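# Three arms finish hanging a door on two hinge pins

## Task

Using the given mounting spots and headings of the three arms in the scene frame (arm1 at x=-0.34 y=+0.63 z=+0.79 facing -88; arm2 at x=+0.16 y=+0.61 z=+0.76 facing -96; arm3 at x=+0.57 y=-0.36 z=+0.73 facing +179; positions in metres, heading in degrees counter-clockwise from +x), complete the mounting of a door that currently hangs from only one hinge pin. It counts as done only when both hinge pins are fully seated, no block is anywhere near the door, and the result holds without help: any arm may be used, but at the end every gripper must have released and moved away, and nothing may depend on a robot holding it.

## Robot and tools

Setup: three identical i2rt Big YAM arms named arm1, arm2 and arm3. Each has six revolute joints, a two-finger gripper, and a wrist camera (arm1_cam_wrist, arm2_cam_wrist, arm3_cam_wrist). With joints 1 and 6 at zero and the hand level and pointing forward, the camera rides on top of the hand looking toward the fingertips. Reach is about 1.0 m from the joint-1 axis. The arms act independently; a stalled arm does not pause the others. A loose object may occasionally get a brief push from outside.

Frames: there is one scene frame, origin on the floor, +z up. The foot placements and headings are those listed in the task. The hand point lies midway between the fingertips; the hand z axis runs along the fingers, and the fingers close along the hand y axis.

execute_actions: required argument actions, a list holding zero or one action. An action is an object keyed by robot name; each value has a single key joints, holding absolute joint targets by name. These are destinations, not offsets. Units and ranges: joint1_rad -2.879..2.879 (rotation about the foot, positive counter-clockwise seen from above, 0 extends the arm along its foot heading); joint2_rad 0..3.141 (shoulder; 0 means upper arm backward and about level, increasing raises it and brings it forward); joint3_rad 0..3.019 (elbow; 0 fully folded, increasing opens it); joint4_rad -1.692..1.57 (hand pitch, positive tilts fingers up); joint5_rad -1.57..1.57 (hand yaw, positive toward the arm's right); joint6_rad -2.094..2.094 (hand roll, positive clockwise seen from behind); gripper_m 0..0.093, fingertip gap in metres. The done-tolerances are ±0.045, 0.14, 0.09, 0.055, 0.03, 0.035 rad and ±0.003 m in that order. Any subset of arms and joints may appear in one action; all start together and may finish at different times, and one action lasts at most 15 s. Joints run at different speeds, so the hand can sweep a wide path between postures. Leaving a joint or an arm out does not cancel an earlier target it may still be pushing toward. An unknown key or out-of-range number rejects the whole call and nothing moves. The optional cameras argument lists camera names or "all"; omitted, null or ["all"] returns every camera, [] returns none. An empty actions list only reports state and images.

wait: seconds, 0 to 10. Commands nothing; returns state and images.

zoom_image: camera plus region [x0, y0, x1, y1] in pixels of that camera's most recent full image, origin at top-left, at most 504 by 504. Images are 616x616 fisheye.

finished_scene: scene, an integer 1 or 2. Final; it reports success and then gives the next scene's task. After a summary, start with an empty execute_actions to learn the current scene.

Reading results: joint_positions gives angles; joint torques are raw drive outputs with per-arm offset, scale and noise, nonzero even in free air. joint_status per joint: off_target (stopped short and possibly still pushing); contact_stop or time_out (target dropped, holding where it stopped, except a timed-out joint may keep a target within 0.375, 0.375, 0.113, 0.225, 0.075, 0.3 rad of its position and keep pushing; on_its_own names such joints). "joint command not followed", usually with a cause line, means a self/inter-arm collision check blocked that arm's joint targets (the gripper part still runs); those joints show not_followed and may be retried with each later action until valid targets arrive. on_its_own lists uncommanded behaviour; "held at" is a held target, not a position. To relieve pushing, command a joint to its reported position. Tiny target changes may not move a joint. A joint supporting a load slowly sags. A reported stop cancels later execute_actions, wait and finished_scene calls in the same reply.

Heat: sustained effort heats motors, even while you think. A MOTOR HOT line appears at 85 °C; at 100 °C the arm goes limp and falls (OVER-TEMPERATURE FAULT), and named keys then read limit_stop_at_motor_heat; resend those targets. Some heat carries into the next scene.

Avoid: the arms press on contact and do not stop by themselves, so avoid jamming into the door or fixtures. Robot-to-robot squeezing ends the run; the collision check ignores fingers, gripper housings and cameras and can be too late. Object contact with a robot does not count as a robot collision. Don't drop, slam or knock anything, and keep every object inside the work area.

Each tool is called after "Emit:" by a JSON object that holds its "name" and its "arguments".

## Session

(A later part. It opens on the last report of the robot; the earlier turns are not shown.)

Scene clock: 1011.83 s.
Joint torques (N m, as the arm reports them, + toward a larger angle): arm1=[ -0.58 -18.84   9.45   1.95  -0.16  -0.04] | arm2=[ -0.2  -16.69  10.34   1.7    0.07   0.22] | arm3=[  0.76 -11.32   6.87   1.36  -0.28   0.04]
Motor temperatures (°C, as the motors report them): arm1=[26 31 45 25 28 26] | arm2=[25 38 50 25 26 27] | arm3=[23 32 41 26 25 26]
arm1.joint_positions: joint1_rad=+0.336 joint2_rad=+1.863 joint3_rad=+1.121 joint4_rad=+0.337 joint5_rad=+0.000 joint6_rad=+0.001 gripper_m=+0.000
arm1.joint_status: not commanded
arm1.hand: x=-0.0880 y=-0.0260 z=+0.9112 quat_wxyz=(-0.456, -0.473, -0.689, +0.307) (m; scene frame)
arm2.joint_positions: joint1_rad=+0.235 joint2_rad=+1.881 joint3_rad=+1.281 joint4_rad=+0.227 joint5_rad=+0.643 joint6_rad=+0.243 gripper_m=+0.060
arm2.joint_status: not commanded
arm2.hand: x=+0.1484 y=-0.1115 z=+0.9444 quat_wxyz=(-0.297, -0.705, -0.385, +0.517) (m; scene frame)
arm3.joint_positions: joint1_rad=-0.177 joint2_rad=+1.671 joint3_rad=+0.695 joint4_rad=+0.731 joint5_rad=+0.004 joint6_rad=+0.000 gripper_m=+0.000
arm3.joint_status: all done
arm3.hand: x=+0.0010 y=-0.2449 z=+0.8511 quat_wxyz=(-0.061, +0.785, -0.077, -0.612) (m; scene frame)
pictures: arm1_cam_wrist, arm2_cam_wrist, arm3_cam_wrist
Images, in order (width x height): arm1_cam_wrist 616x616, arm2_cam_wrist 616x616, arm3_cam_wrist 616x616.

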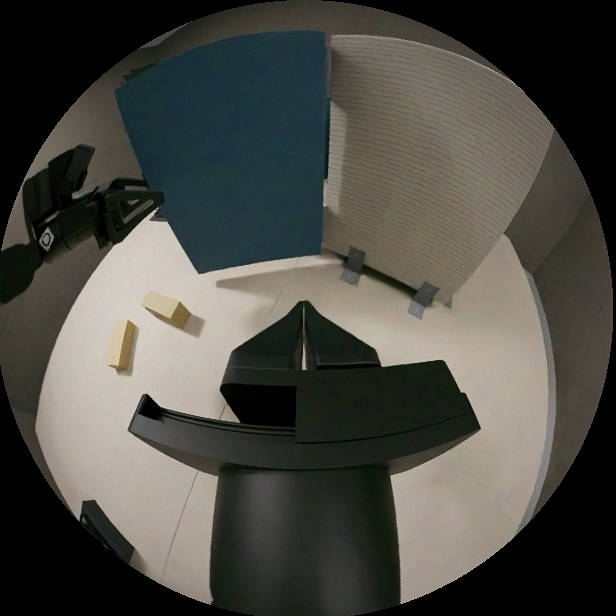

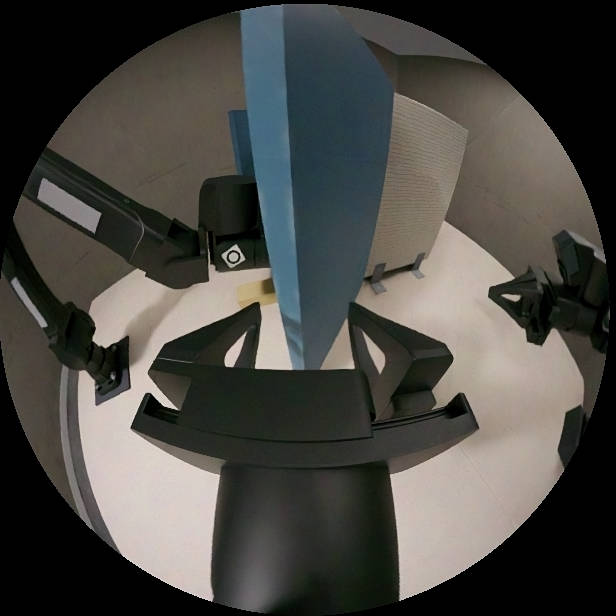

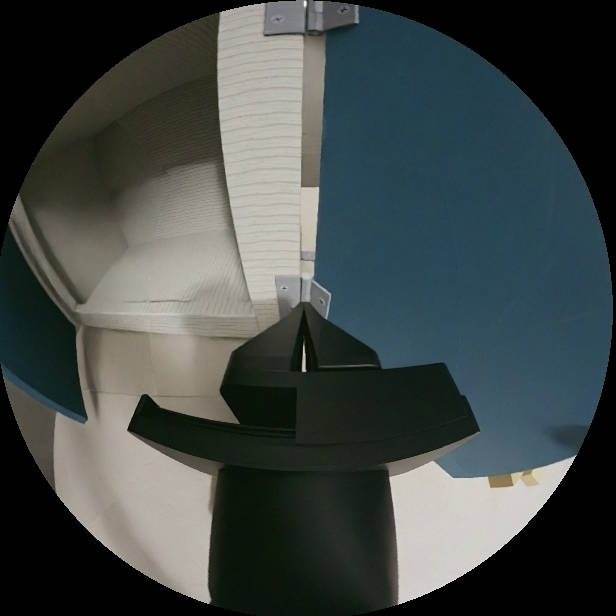

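Emit:
{"name": "execute_actions", "arguments": {"actions": [{"arm1":{"joints":{"joint1_rad":-0.2,"joint2_rad":1.0,"joint3_rad":0.6,"joint4_rad":0.0}},"arm3":{"joints":{"joint2_rad":1.2,"joint3_rad":0.5,"joint4_rad":0.3}},"arm2":{"joints":{"gripper_m":0.09}}}], "cameras": []}}

Emit:
{"name": "execute_actions", "arguments": {"actions": [{"arm2":{"joints":{"joint1_rad":0.05,"joint2_rad":1.8,"joint3_rad":1.2,"joint5_rad":0.4}}}]}}

Scene clock: 1020.40 s.
Joint torques (N m, as the arm reports them, + toward a larger angle): arm1=[-0.32 -5.55  9.    1.16 -0.27 -0.04] | arm2=[ -0.33 -16.02  10.43   1.79   0.09   0.2 ] | arm3=[ 0.79 -5.96  8.57  1.38 -0.3   0.07]
Motor temperatures (°C, as the motors report them): arm1=[26 31 45 25 28 26] | arm2=[25 37 48 25 26 27] | arm3=[23 32 41 26 25 26]
arm1.joint_positions: joint1_rad=-0.197 joint2_rad=+0.996 joint3_rad=+0.596 joint4_rad=+0.011 joint5_rad=+0.002 joint6_rad=+0.001 gripper_m=+0.000
arm1.joint_status: all done
arm1.hand: x=-0.4179 y=+0.1823 z=+1.0348 quat_wxyz=(-0.360, -0.635, -0.538, +0.421) (m; scene frame)
arm2.joint_positions: joint1_rad=+0.235 joint2_rad=+1.881 joint3_rad=+1.281 joint4_rad=+0.227 joint5_rad=+0.643 joint6_rad=+0.243 gripper_m=+0.090
arm2.joint_status: all done
arm2.hand: x=+0.1484 y=-0.1115 z=+0.9444 quat_wxyz=(-0.297, -0.705, -0.385, +0.517) (m; scene frame)
arm3.joint_positions: joint1_rad=-0.177 joint2_rad=+1.200 joint3_rad=+0.495 joint4_rad=+0.311 joint5_rad=+0.004 joint6_rad=+0.000 gripper_m=+0.000
arm3.joint_status: all done
arm3.hand: x=+0.1128 y=-0.2669 z=+0.8931 quat_wxyz=(-0.056, +0.828, -0.081, -0.552) (m; scene frame)
pictures: none
No camera images: the call's "cameras" was empty. Leave "cameras" out to get every camera's image.

Scene clock: 1021.33 s.
Joint torques (N m, as the arm reports them, + toward a larger angle): arm1=[-0.36 -5.5   9.02  1.21 -0.27 -0.04] | arm2=[ -1.39 -15.16  11.01   1.85   0.37   0.22] | arm3=[ 0.63 -6.1   8.64  1.25 -0.29  0.04]
Motor temperatures (°C, as the motors report them): arm1=[26 31 45 25 28 26] | arm2=[25 37 48 25 26 27] | arm3=[23 32 41 26 25 26]
arm1.joint_positions: joint1_rad=-0.197 joint2_rad=+0.996 joint3_rad=+0.596 joint4_rad=+0.011 joint5_rad=+0.002 joint6_rad=+0.001 gripper_m=+0.000
arm1.joint_status: not commanded
arm1.hand: x=-0.4179 y=+0.1823 z=+1.0348 quat_wxyz=(-0.360, -0.635, -0.538, +0.421) (m; scene frame)
arm2.joint_positions: joint1_rad=+0.060 joint2_rad=+1.801 joint3_rad=+1.183 joint4_rad=+0.227 joint5_rad=+0.395 joint6_rad=+0.240 gripper_m=+0.090
arm2.joint_status: all done
arm2.hand: x=+0.0607 y=-0.0866 z=+0.9400 quat_wxyz=(-0.320, -0.719, -0.397, +0.472) (m; scene frame)
arm3.joint_positions: joint1_rad=-0.177 joint2_rad=+1.200 joint3_rad=+0.495 joint4_rad=+0.311 joint5_rad=+0.004 joint6_rad=+0.000 gripper_m=+0.000
arm3.joint_status: not commanded
arm3.hand: x=+0.1128 y=-0.2669 z=+0.8931 quat_wxyz=(-0.056, +0.828, -0.081, -0.552) (m; scene frame)
pictures: arm1_cam_wrist, arm2_cam_wrist, arm3_cam_wrist
Images, in order (width x height): arm1_cam_wrist 616x616, arm2_cam_wrist 616x616, arm3_cam_wrist 616x616.

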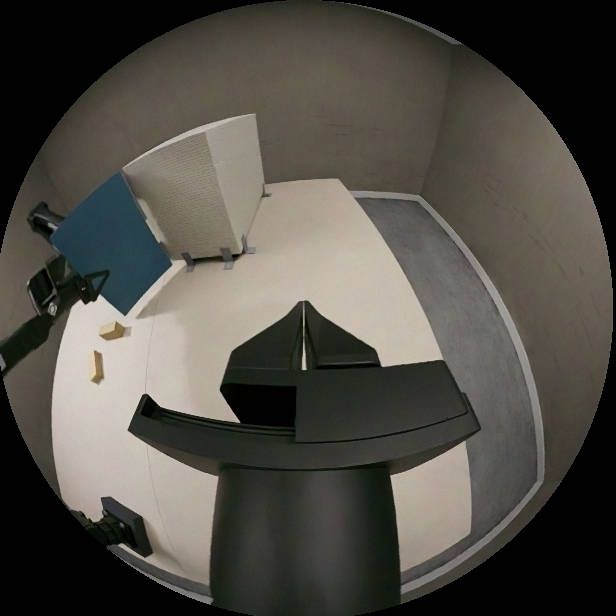

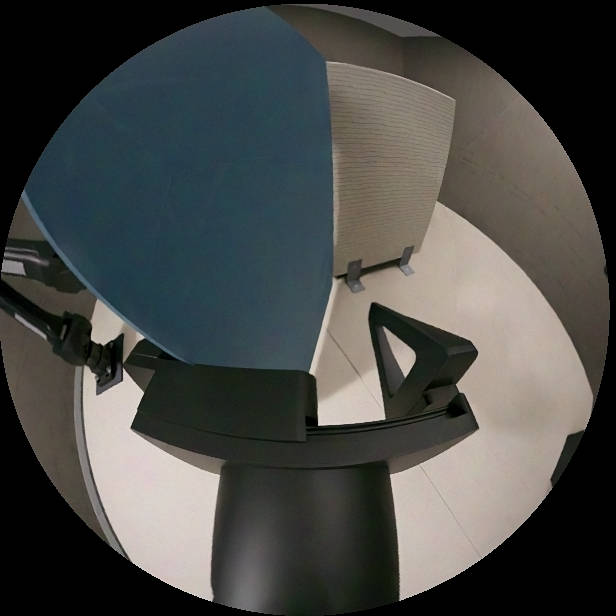

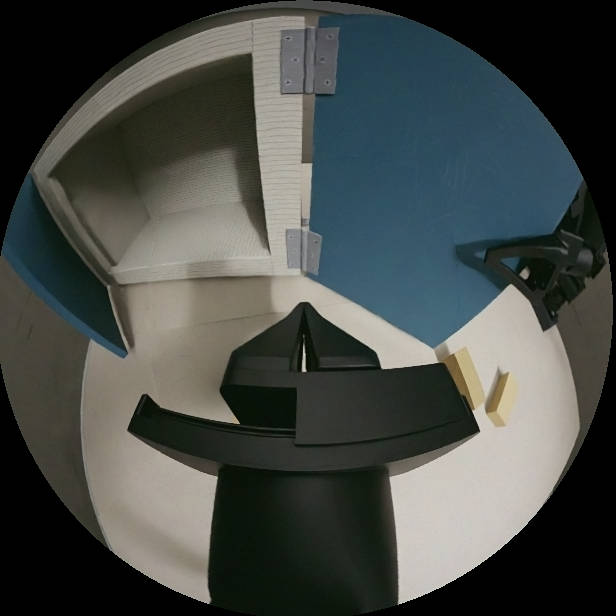

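Emit:
{"name": "execute_actions", "arguments": {"actions": [{"arm2":{"joints":{"joint1_rad":-0.2,"joint2_rad":1.72,"joint3_rad":1.1,"joint5_rad":0.15,"joint6_rad":0.1}}}]}}

Scene clock: 1025.53 s.
Joint torques (N m, as the arm reports them, + toward a larger angle): arm1=[-0.42 -5.47  9.03  1.14 -0.28 -0.02] | arm2=[ -0.26 -13.33  11.43   1.92   0.24  -0.01] | arm3=[ 0.82 -6.02  8.53  1.45 -0.31  0.02]
Motor temperatures (°C, as the motors report them): arm1=[26 30 45 25 28 26] | arm2=[25 37 48 25 26 27] | arm3=[23 32 42 26 25 26]
arm1.joint_positions: joint1_rad=-0.197 joint2_rad=+0.996 joint3_rad=+0.596 joint4_rad=+0.011 joint5_rad=+0.002 joint6_rad=+0.001 gripper_m=+0.000
arm1.joint_status: not commanded
arm1.hand: x=-0.4179 y=+0.1823 z=+1.0348 quat_wxyz=(-0.360, -0.635, -0.538, +0.421) (m; scene frame)
arm2.joint_positions: joint1_rad=-0.205 joint2_rad=+1.710 joint3_rad=+1.077 joint4_rad=+0.227 joint5_rad=+0.146 joint6_rad=+0.108 gripper_m=+0.090
arm2.joint_status: all done
arm2.hand: x=-0.0712 y=-0.0225 z=+0.9382 quat_wxyz=(-0.302, -0.722, -0.416, +0.463) (m; scene frame)
arm3.joint_positions: joint1_rad=-0.177 joint2_rad=+1.200 joint3_rad=+0.495 joint4_rad=+0.311 joint5_rad=+0.004 joint6_rad=+0.000 gripper_m=+0.000
arm3.joint_status: not commanded
arm3.hand: x=+0.1128 y=-0.2669 z=+0.8931 quat_wxyz=(-0.056, +0.828, -0.081, -0.552) (m; scene frame)
pictures: arm1_cam_wrist, arm2_cam_wrist, arm3_cam_wrist
Images, in order (width x height): arm1_cam_wrist 616x616, arm2_cam_wrist 616x616, arm3_cam_wrist 616x616.

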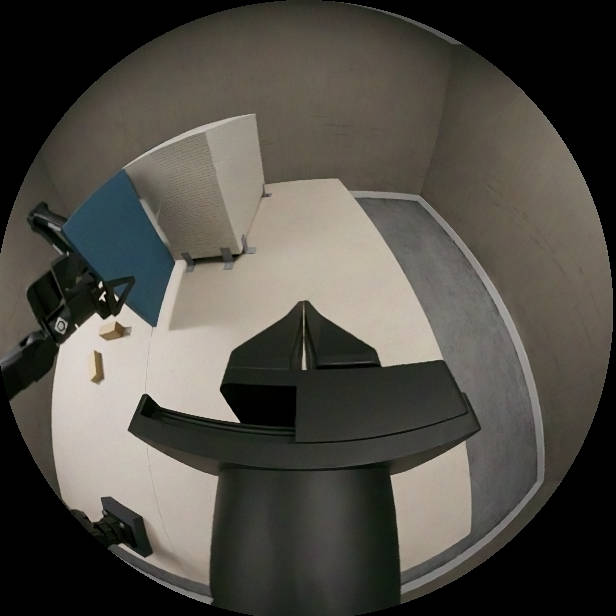

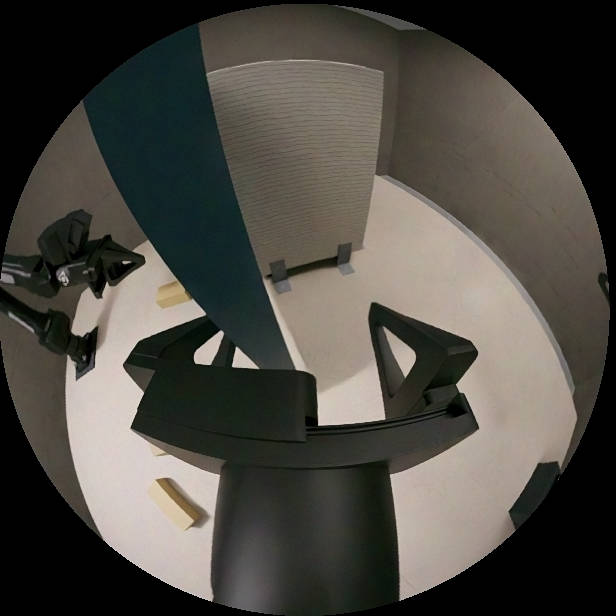

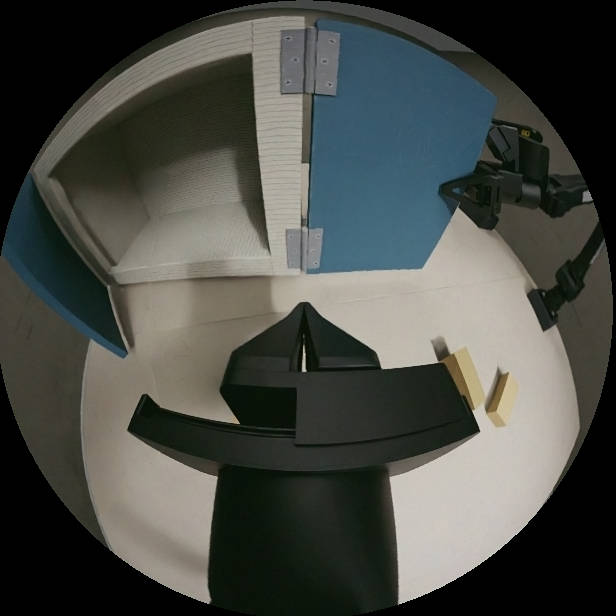

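Emit:
{"name": "execute_actions", "arguments": {"actions": [{"arm2":{"joints":{"joint1_rad":-0.25,"joint2_rad":1.35,"joint3_rad":0.75}}}], "cameras": []}}

Emit:
{"name": "execute_actions", "arguments": {"actions": [{"arm2":{"joints":{"joint1_rad":0.3,"joint2_rad":0.9,"joint3_rad":0.6,"joint5_rad":0}},"arm3":{"joints":{"joint2_rad":0.9,"joint3_rad":0.6,"joint4_rad":0}}}]}}

Scene clock: 1038.83 s.
Joint torques (N m, as the arm reports them, + toward a larger angle): arm1=[-0.28 -5.36  9.01  1.14 -0.26 -0.05] | arm2=[-1.07 -8.63  9.62  1.96  0.19  0.  ] | arm3=[ 0.52 -6.02  8.54  1.31 -0.29  0.03]
Motor temperatures (°C, as the motors report them): arm1=[26 29 45 25 28 26] | arm2=[25 36 47 25 26 27] | arm3=[23 31 42 26 25 26]
arm1.joint_positions: joint1_rad=-0.197 joint2_rad=+0.996 joint3_rad=+0.596 joint4_rad=+0.011 joint5_rad=+0.002 joint6_rad=+0.001 gripper_m=+0.000
arm1.joint_status: not commanded
arm1.hand: x=-0.4179 y=+0.1823 z=+1.0348 quat_wxyz=(-0.360, -0.635, -0.538, +0.421) (m; scene frame)
arm2.joint_positions: joint1_rad=-0.245 joint2_rad=+1.342 joint3_rad=+0.754 joint4_rad=+0.227 joint5_rad=+0.148 joint6_rad=+0.108 gripper_m=+0.090
arm2.joint_status: all done
arm2.hand: x=-0.0528 y=+0.1051 z=+0.9811 quat_wxyz=(-0.305, -0.720, -0.394, +0.483) (m; scene frame)
arm3.joint_positions: joint1_rad=-0.177 joint2_rad=+1.200 joint3_rad=+0.495 joint4_rad=+0.311 joint5_rad=+0.004 joint6_rad=+0.000 gripper_m=+0.000
arm3.joint_status: not commanded
arm3.hand: x=+0.1128 y=-0.2669 z=+0.8931 quat_wxyz=(-0.056, +0.828, -0.081, -0.552) (m; scene frame)
pictures: none
No camera images: the call's "cameras" was empty. Leave "cameras" out to get every camera's image.

Scene clock: 1040.00 s.
Joint torques (N m, as the arm reports them, + toward a larger angle): arm1=[-0.31 -5.43  8.98  1.15 -0.27 -0.04] | arm2=[ 0.12 -3.21 11.96  1.91  0.02  0.  ] | arm3=[ 0.89 -2.65 13.31  1.43 -0.31  0.04]
Motor temperatures (°C, as the motors report them): arm1=[26 29 45 25 28 26] | arm2=[25 36 47 25 26 27] | arm3=[23 31 43 26 25 26]
arm1.joint_positions: joint1_rad=-0.197 joint2_rad=+0.996 joint3_rad=+0.596 joint4_rad=+0.011 joint5_rad=+0.002 joint6_rad=+0.001 gripper_m=+0.000
arm1.joint_status: not commanded
arm1.hand: x=-0.4179 y=+0.1823 z=+1.0348 quat_wxyz=(-0.360, -0.635, -0.538, +0.421) (m; scene frame)
arm2.joint_positions: joint1_rad=+0.293 joint2_rad=+0.889 joint3_rad=+0.590 joint4_rad=+0.227 joint5_rad=+0.000 joint6_rad=+0.107 gripper_m=+0.090
arm2.joint_status: all done
arm2.hand: x=+0.2415 y=+0.1723 z=+1.1027 quat_wxyz=(-0.549, -0.498, -0.534, +0.407) (m; scene frame)
arm3.joint_positions: joint1_rad=-0.177 joint2_rad=+0.890 joint3_rad=+0.558 joint4_rad=+0.011 joint5_rad=+0.004 joint6_rad=+0.000 gripper_m=+0.000
arm3.joint_status: all done
arm3.hand: x=+0.1474 y=-0.2737 z=+0.9925 quat_wxyz=(-0.058, +0.807, -0.079, -0.582) (m; scene frame)
pictures: arm1_cam_wrist, arm2_cam_wrist, arm3_cam_wrist
Images, in order (width x height): arm1_cam_wrist 616x616, arm2_cam_wrist 616x616, arm3_cam_wrist 616x616.

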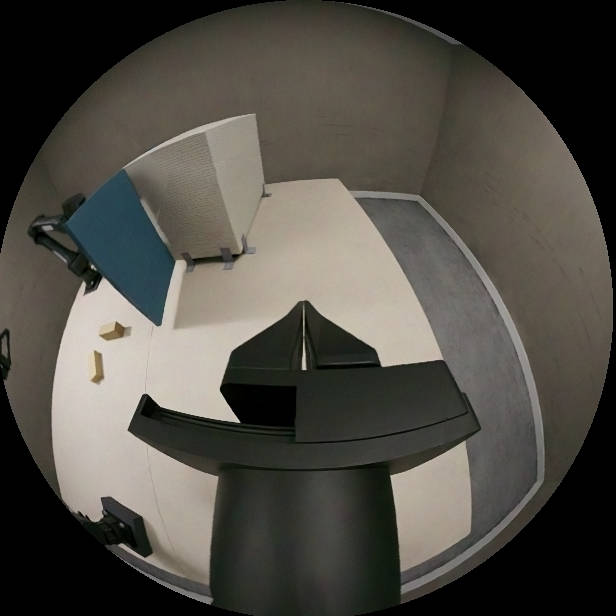

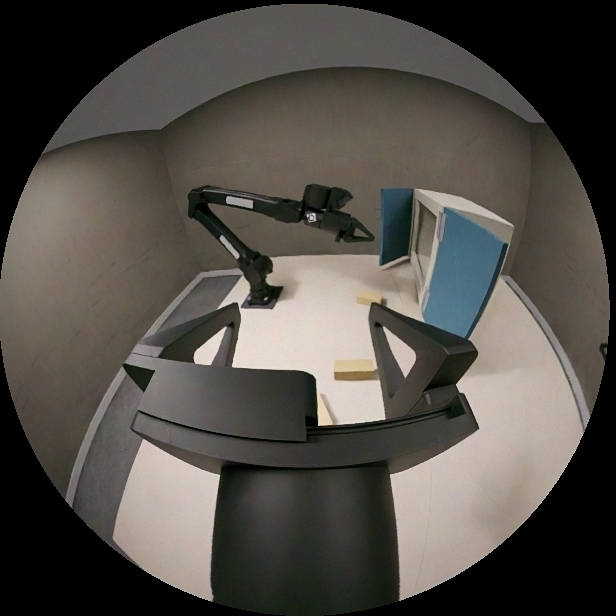

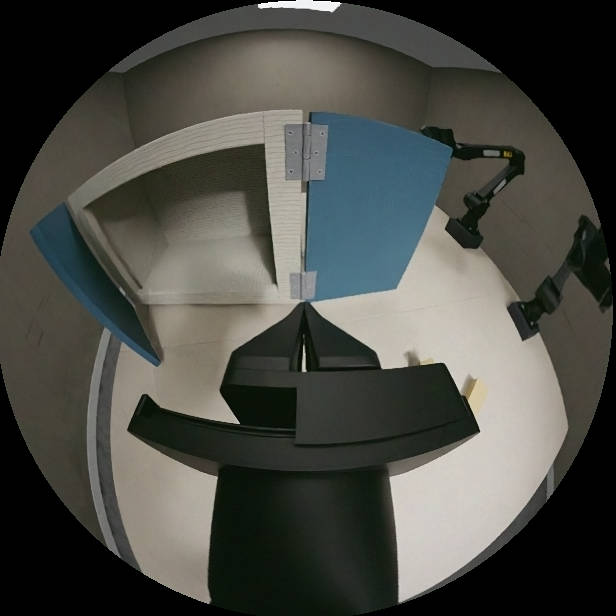

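Emit:
{"name": "zoom_image", "arguments": {"camera": "arm3_cam_wrist", "region": [270,95,345,195]}}

Region (270, 95, 345, 195) of arm3_cam_wrist's 616x616 image, scaled by 5.040, with more detail than that image has; it fills the left 378 columns of this view, and the rest is white.

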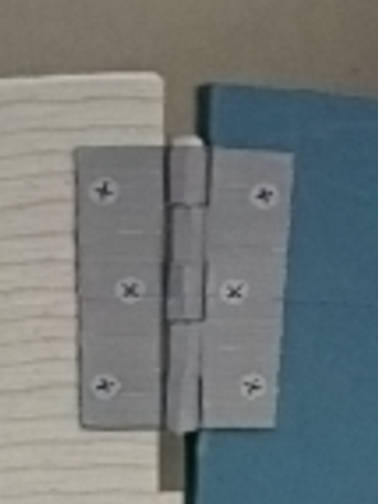

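Flush.

Emit:
{"name": "finished_scene", "arguments": {"scene": 1}}

The scene is finished: the task was done.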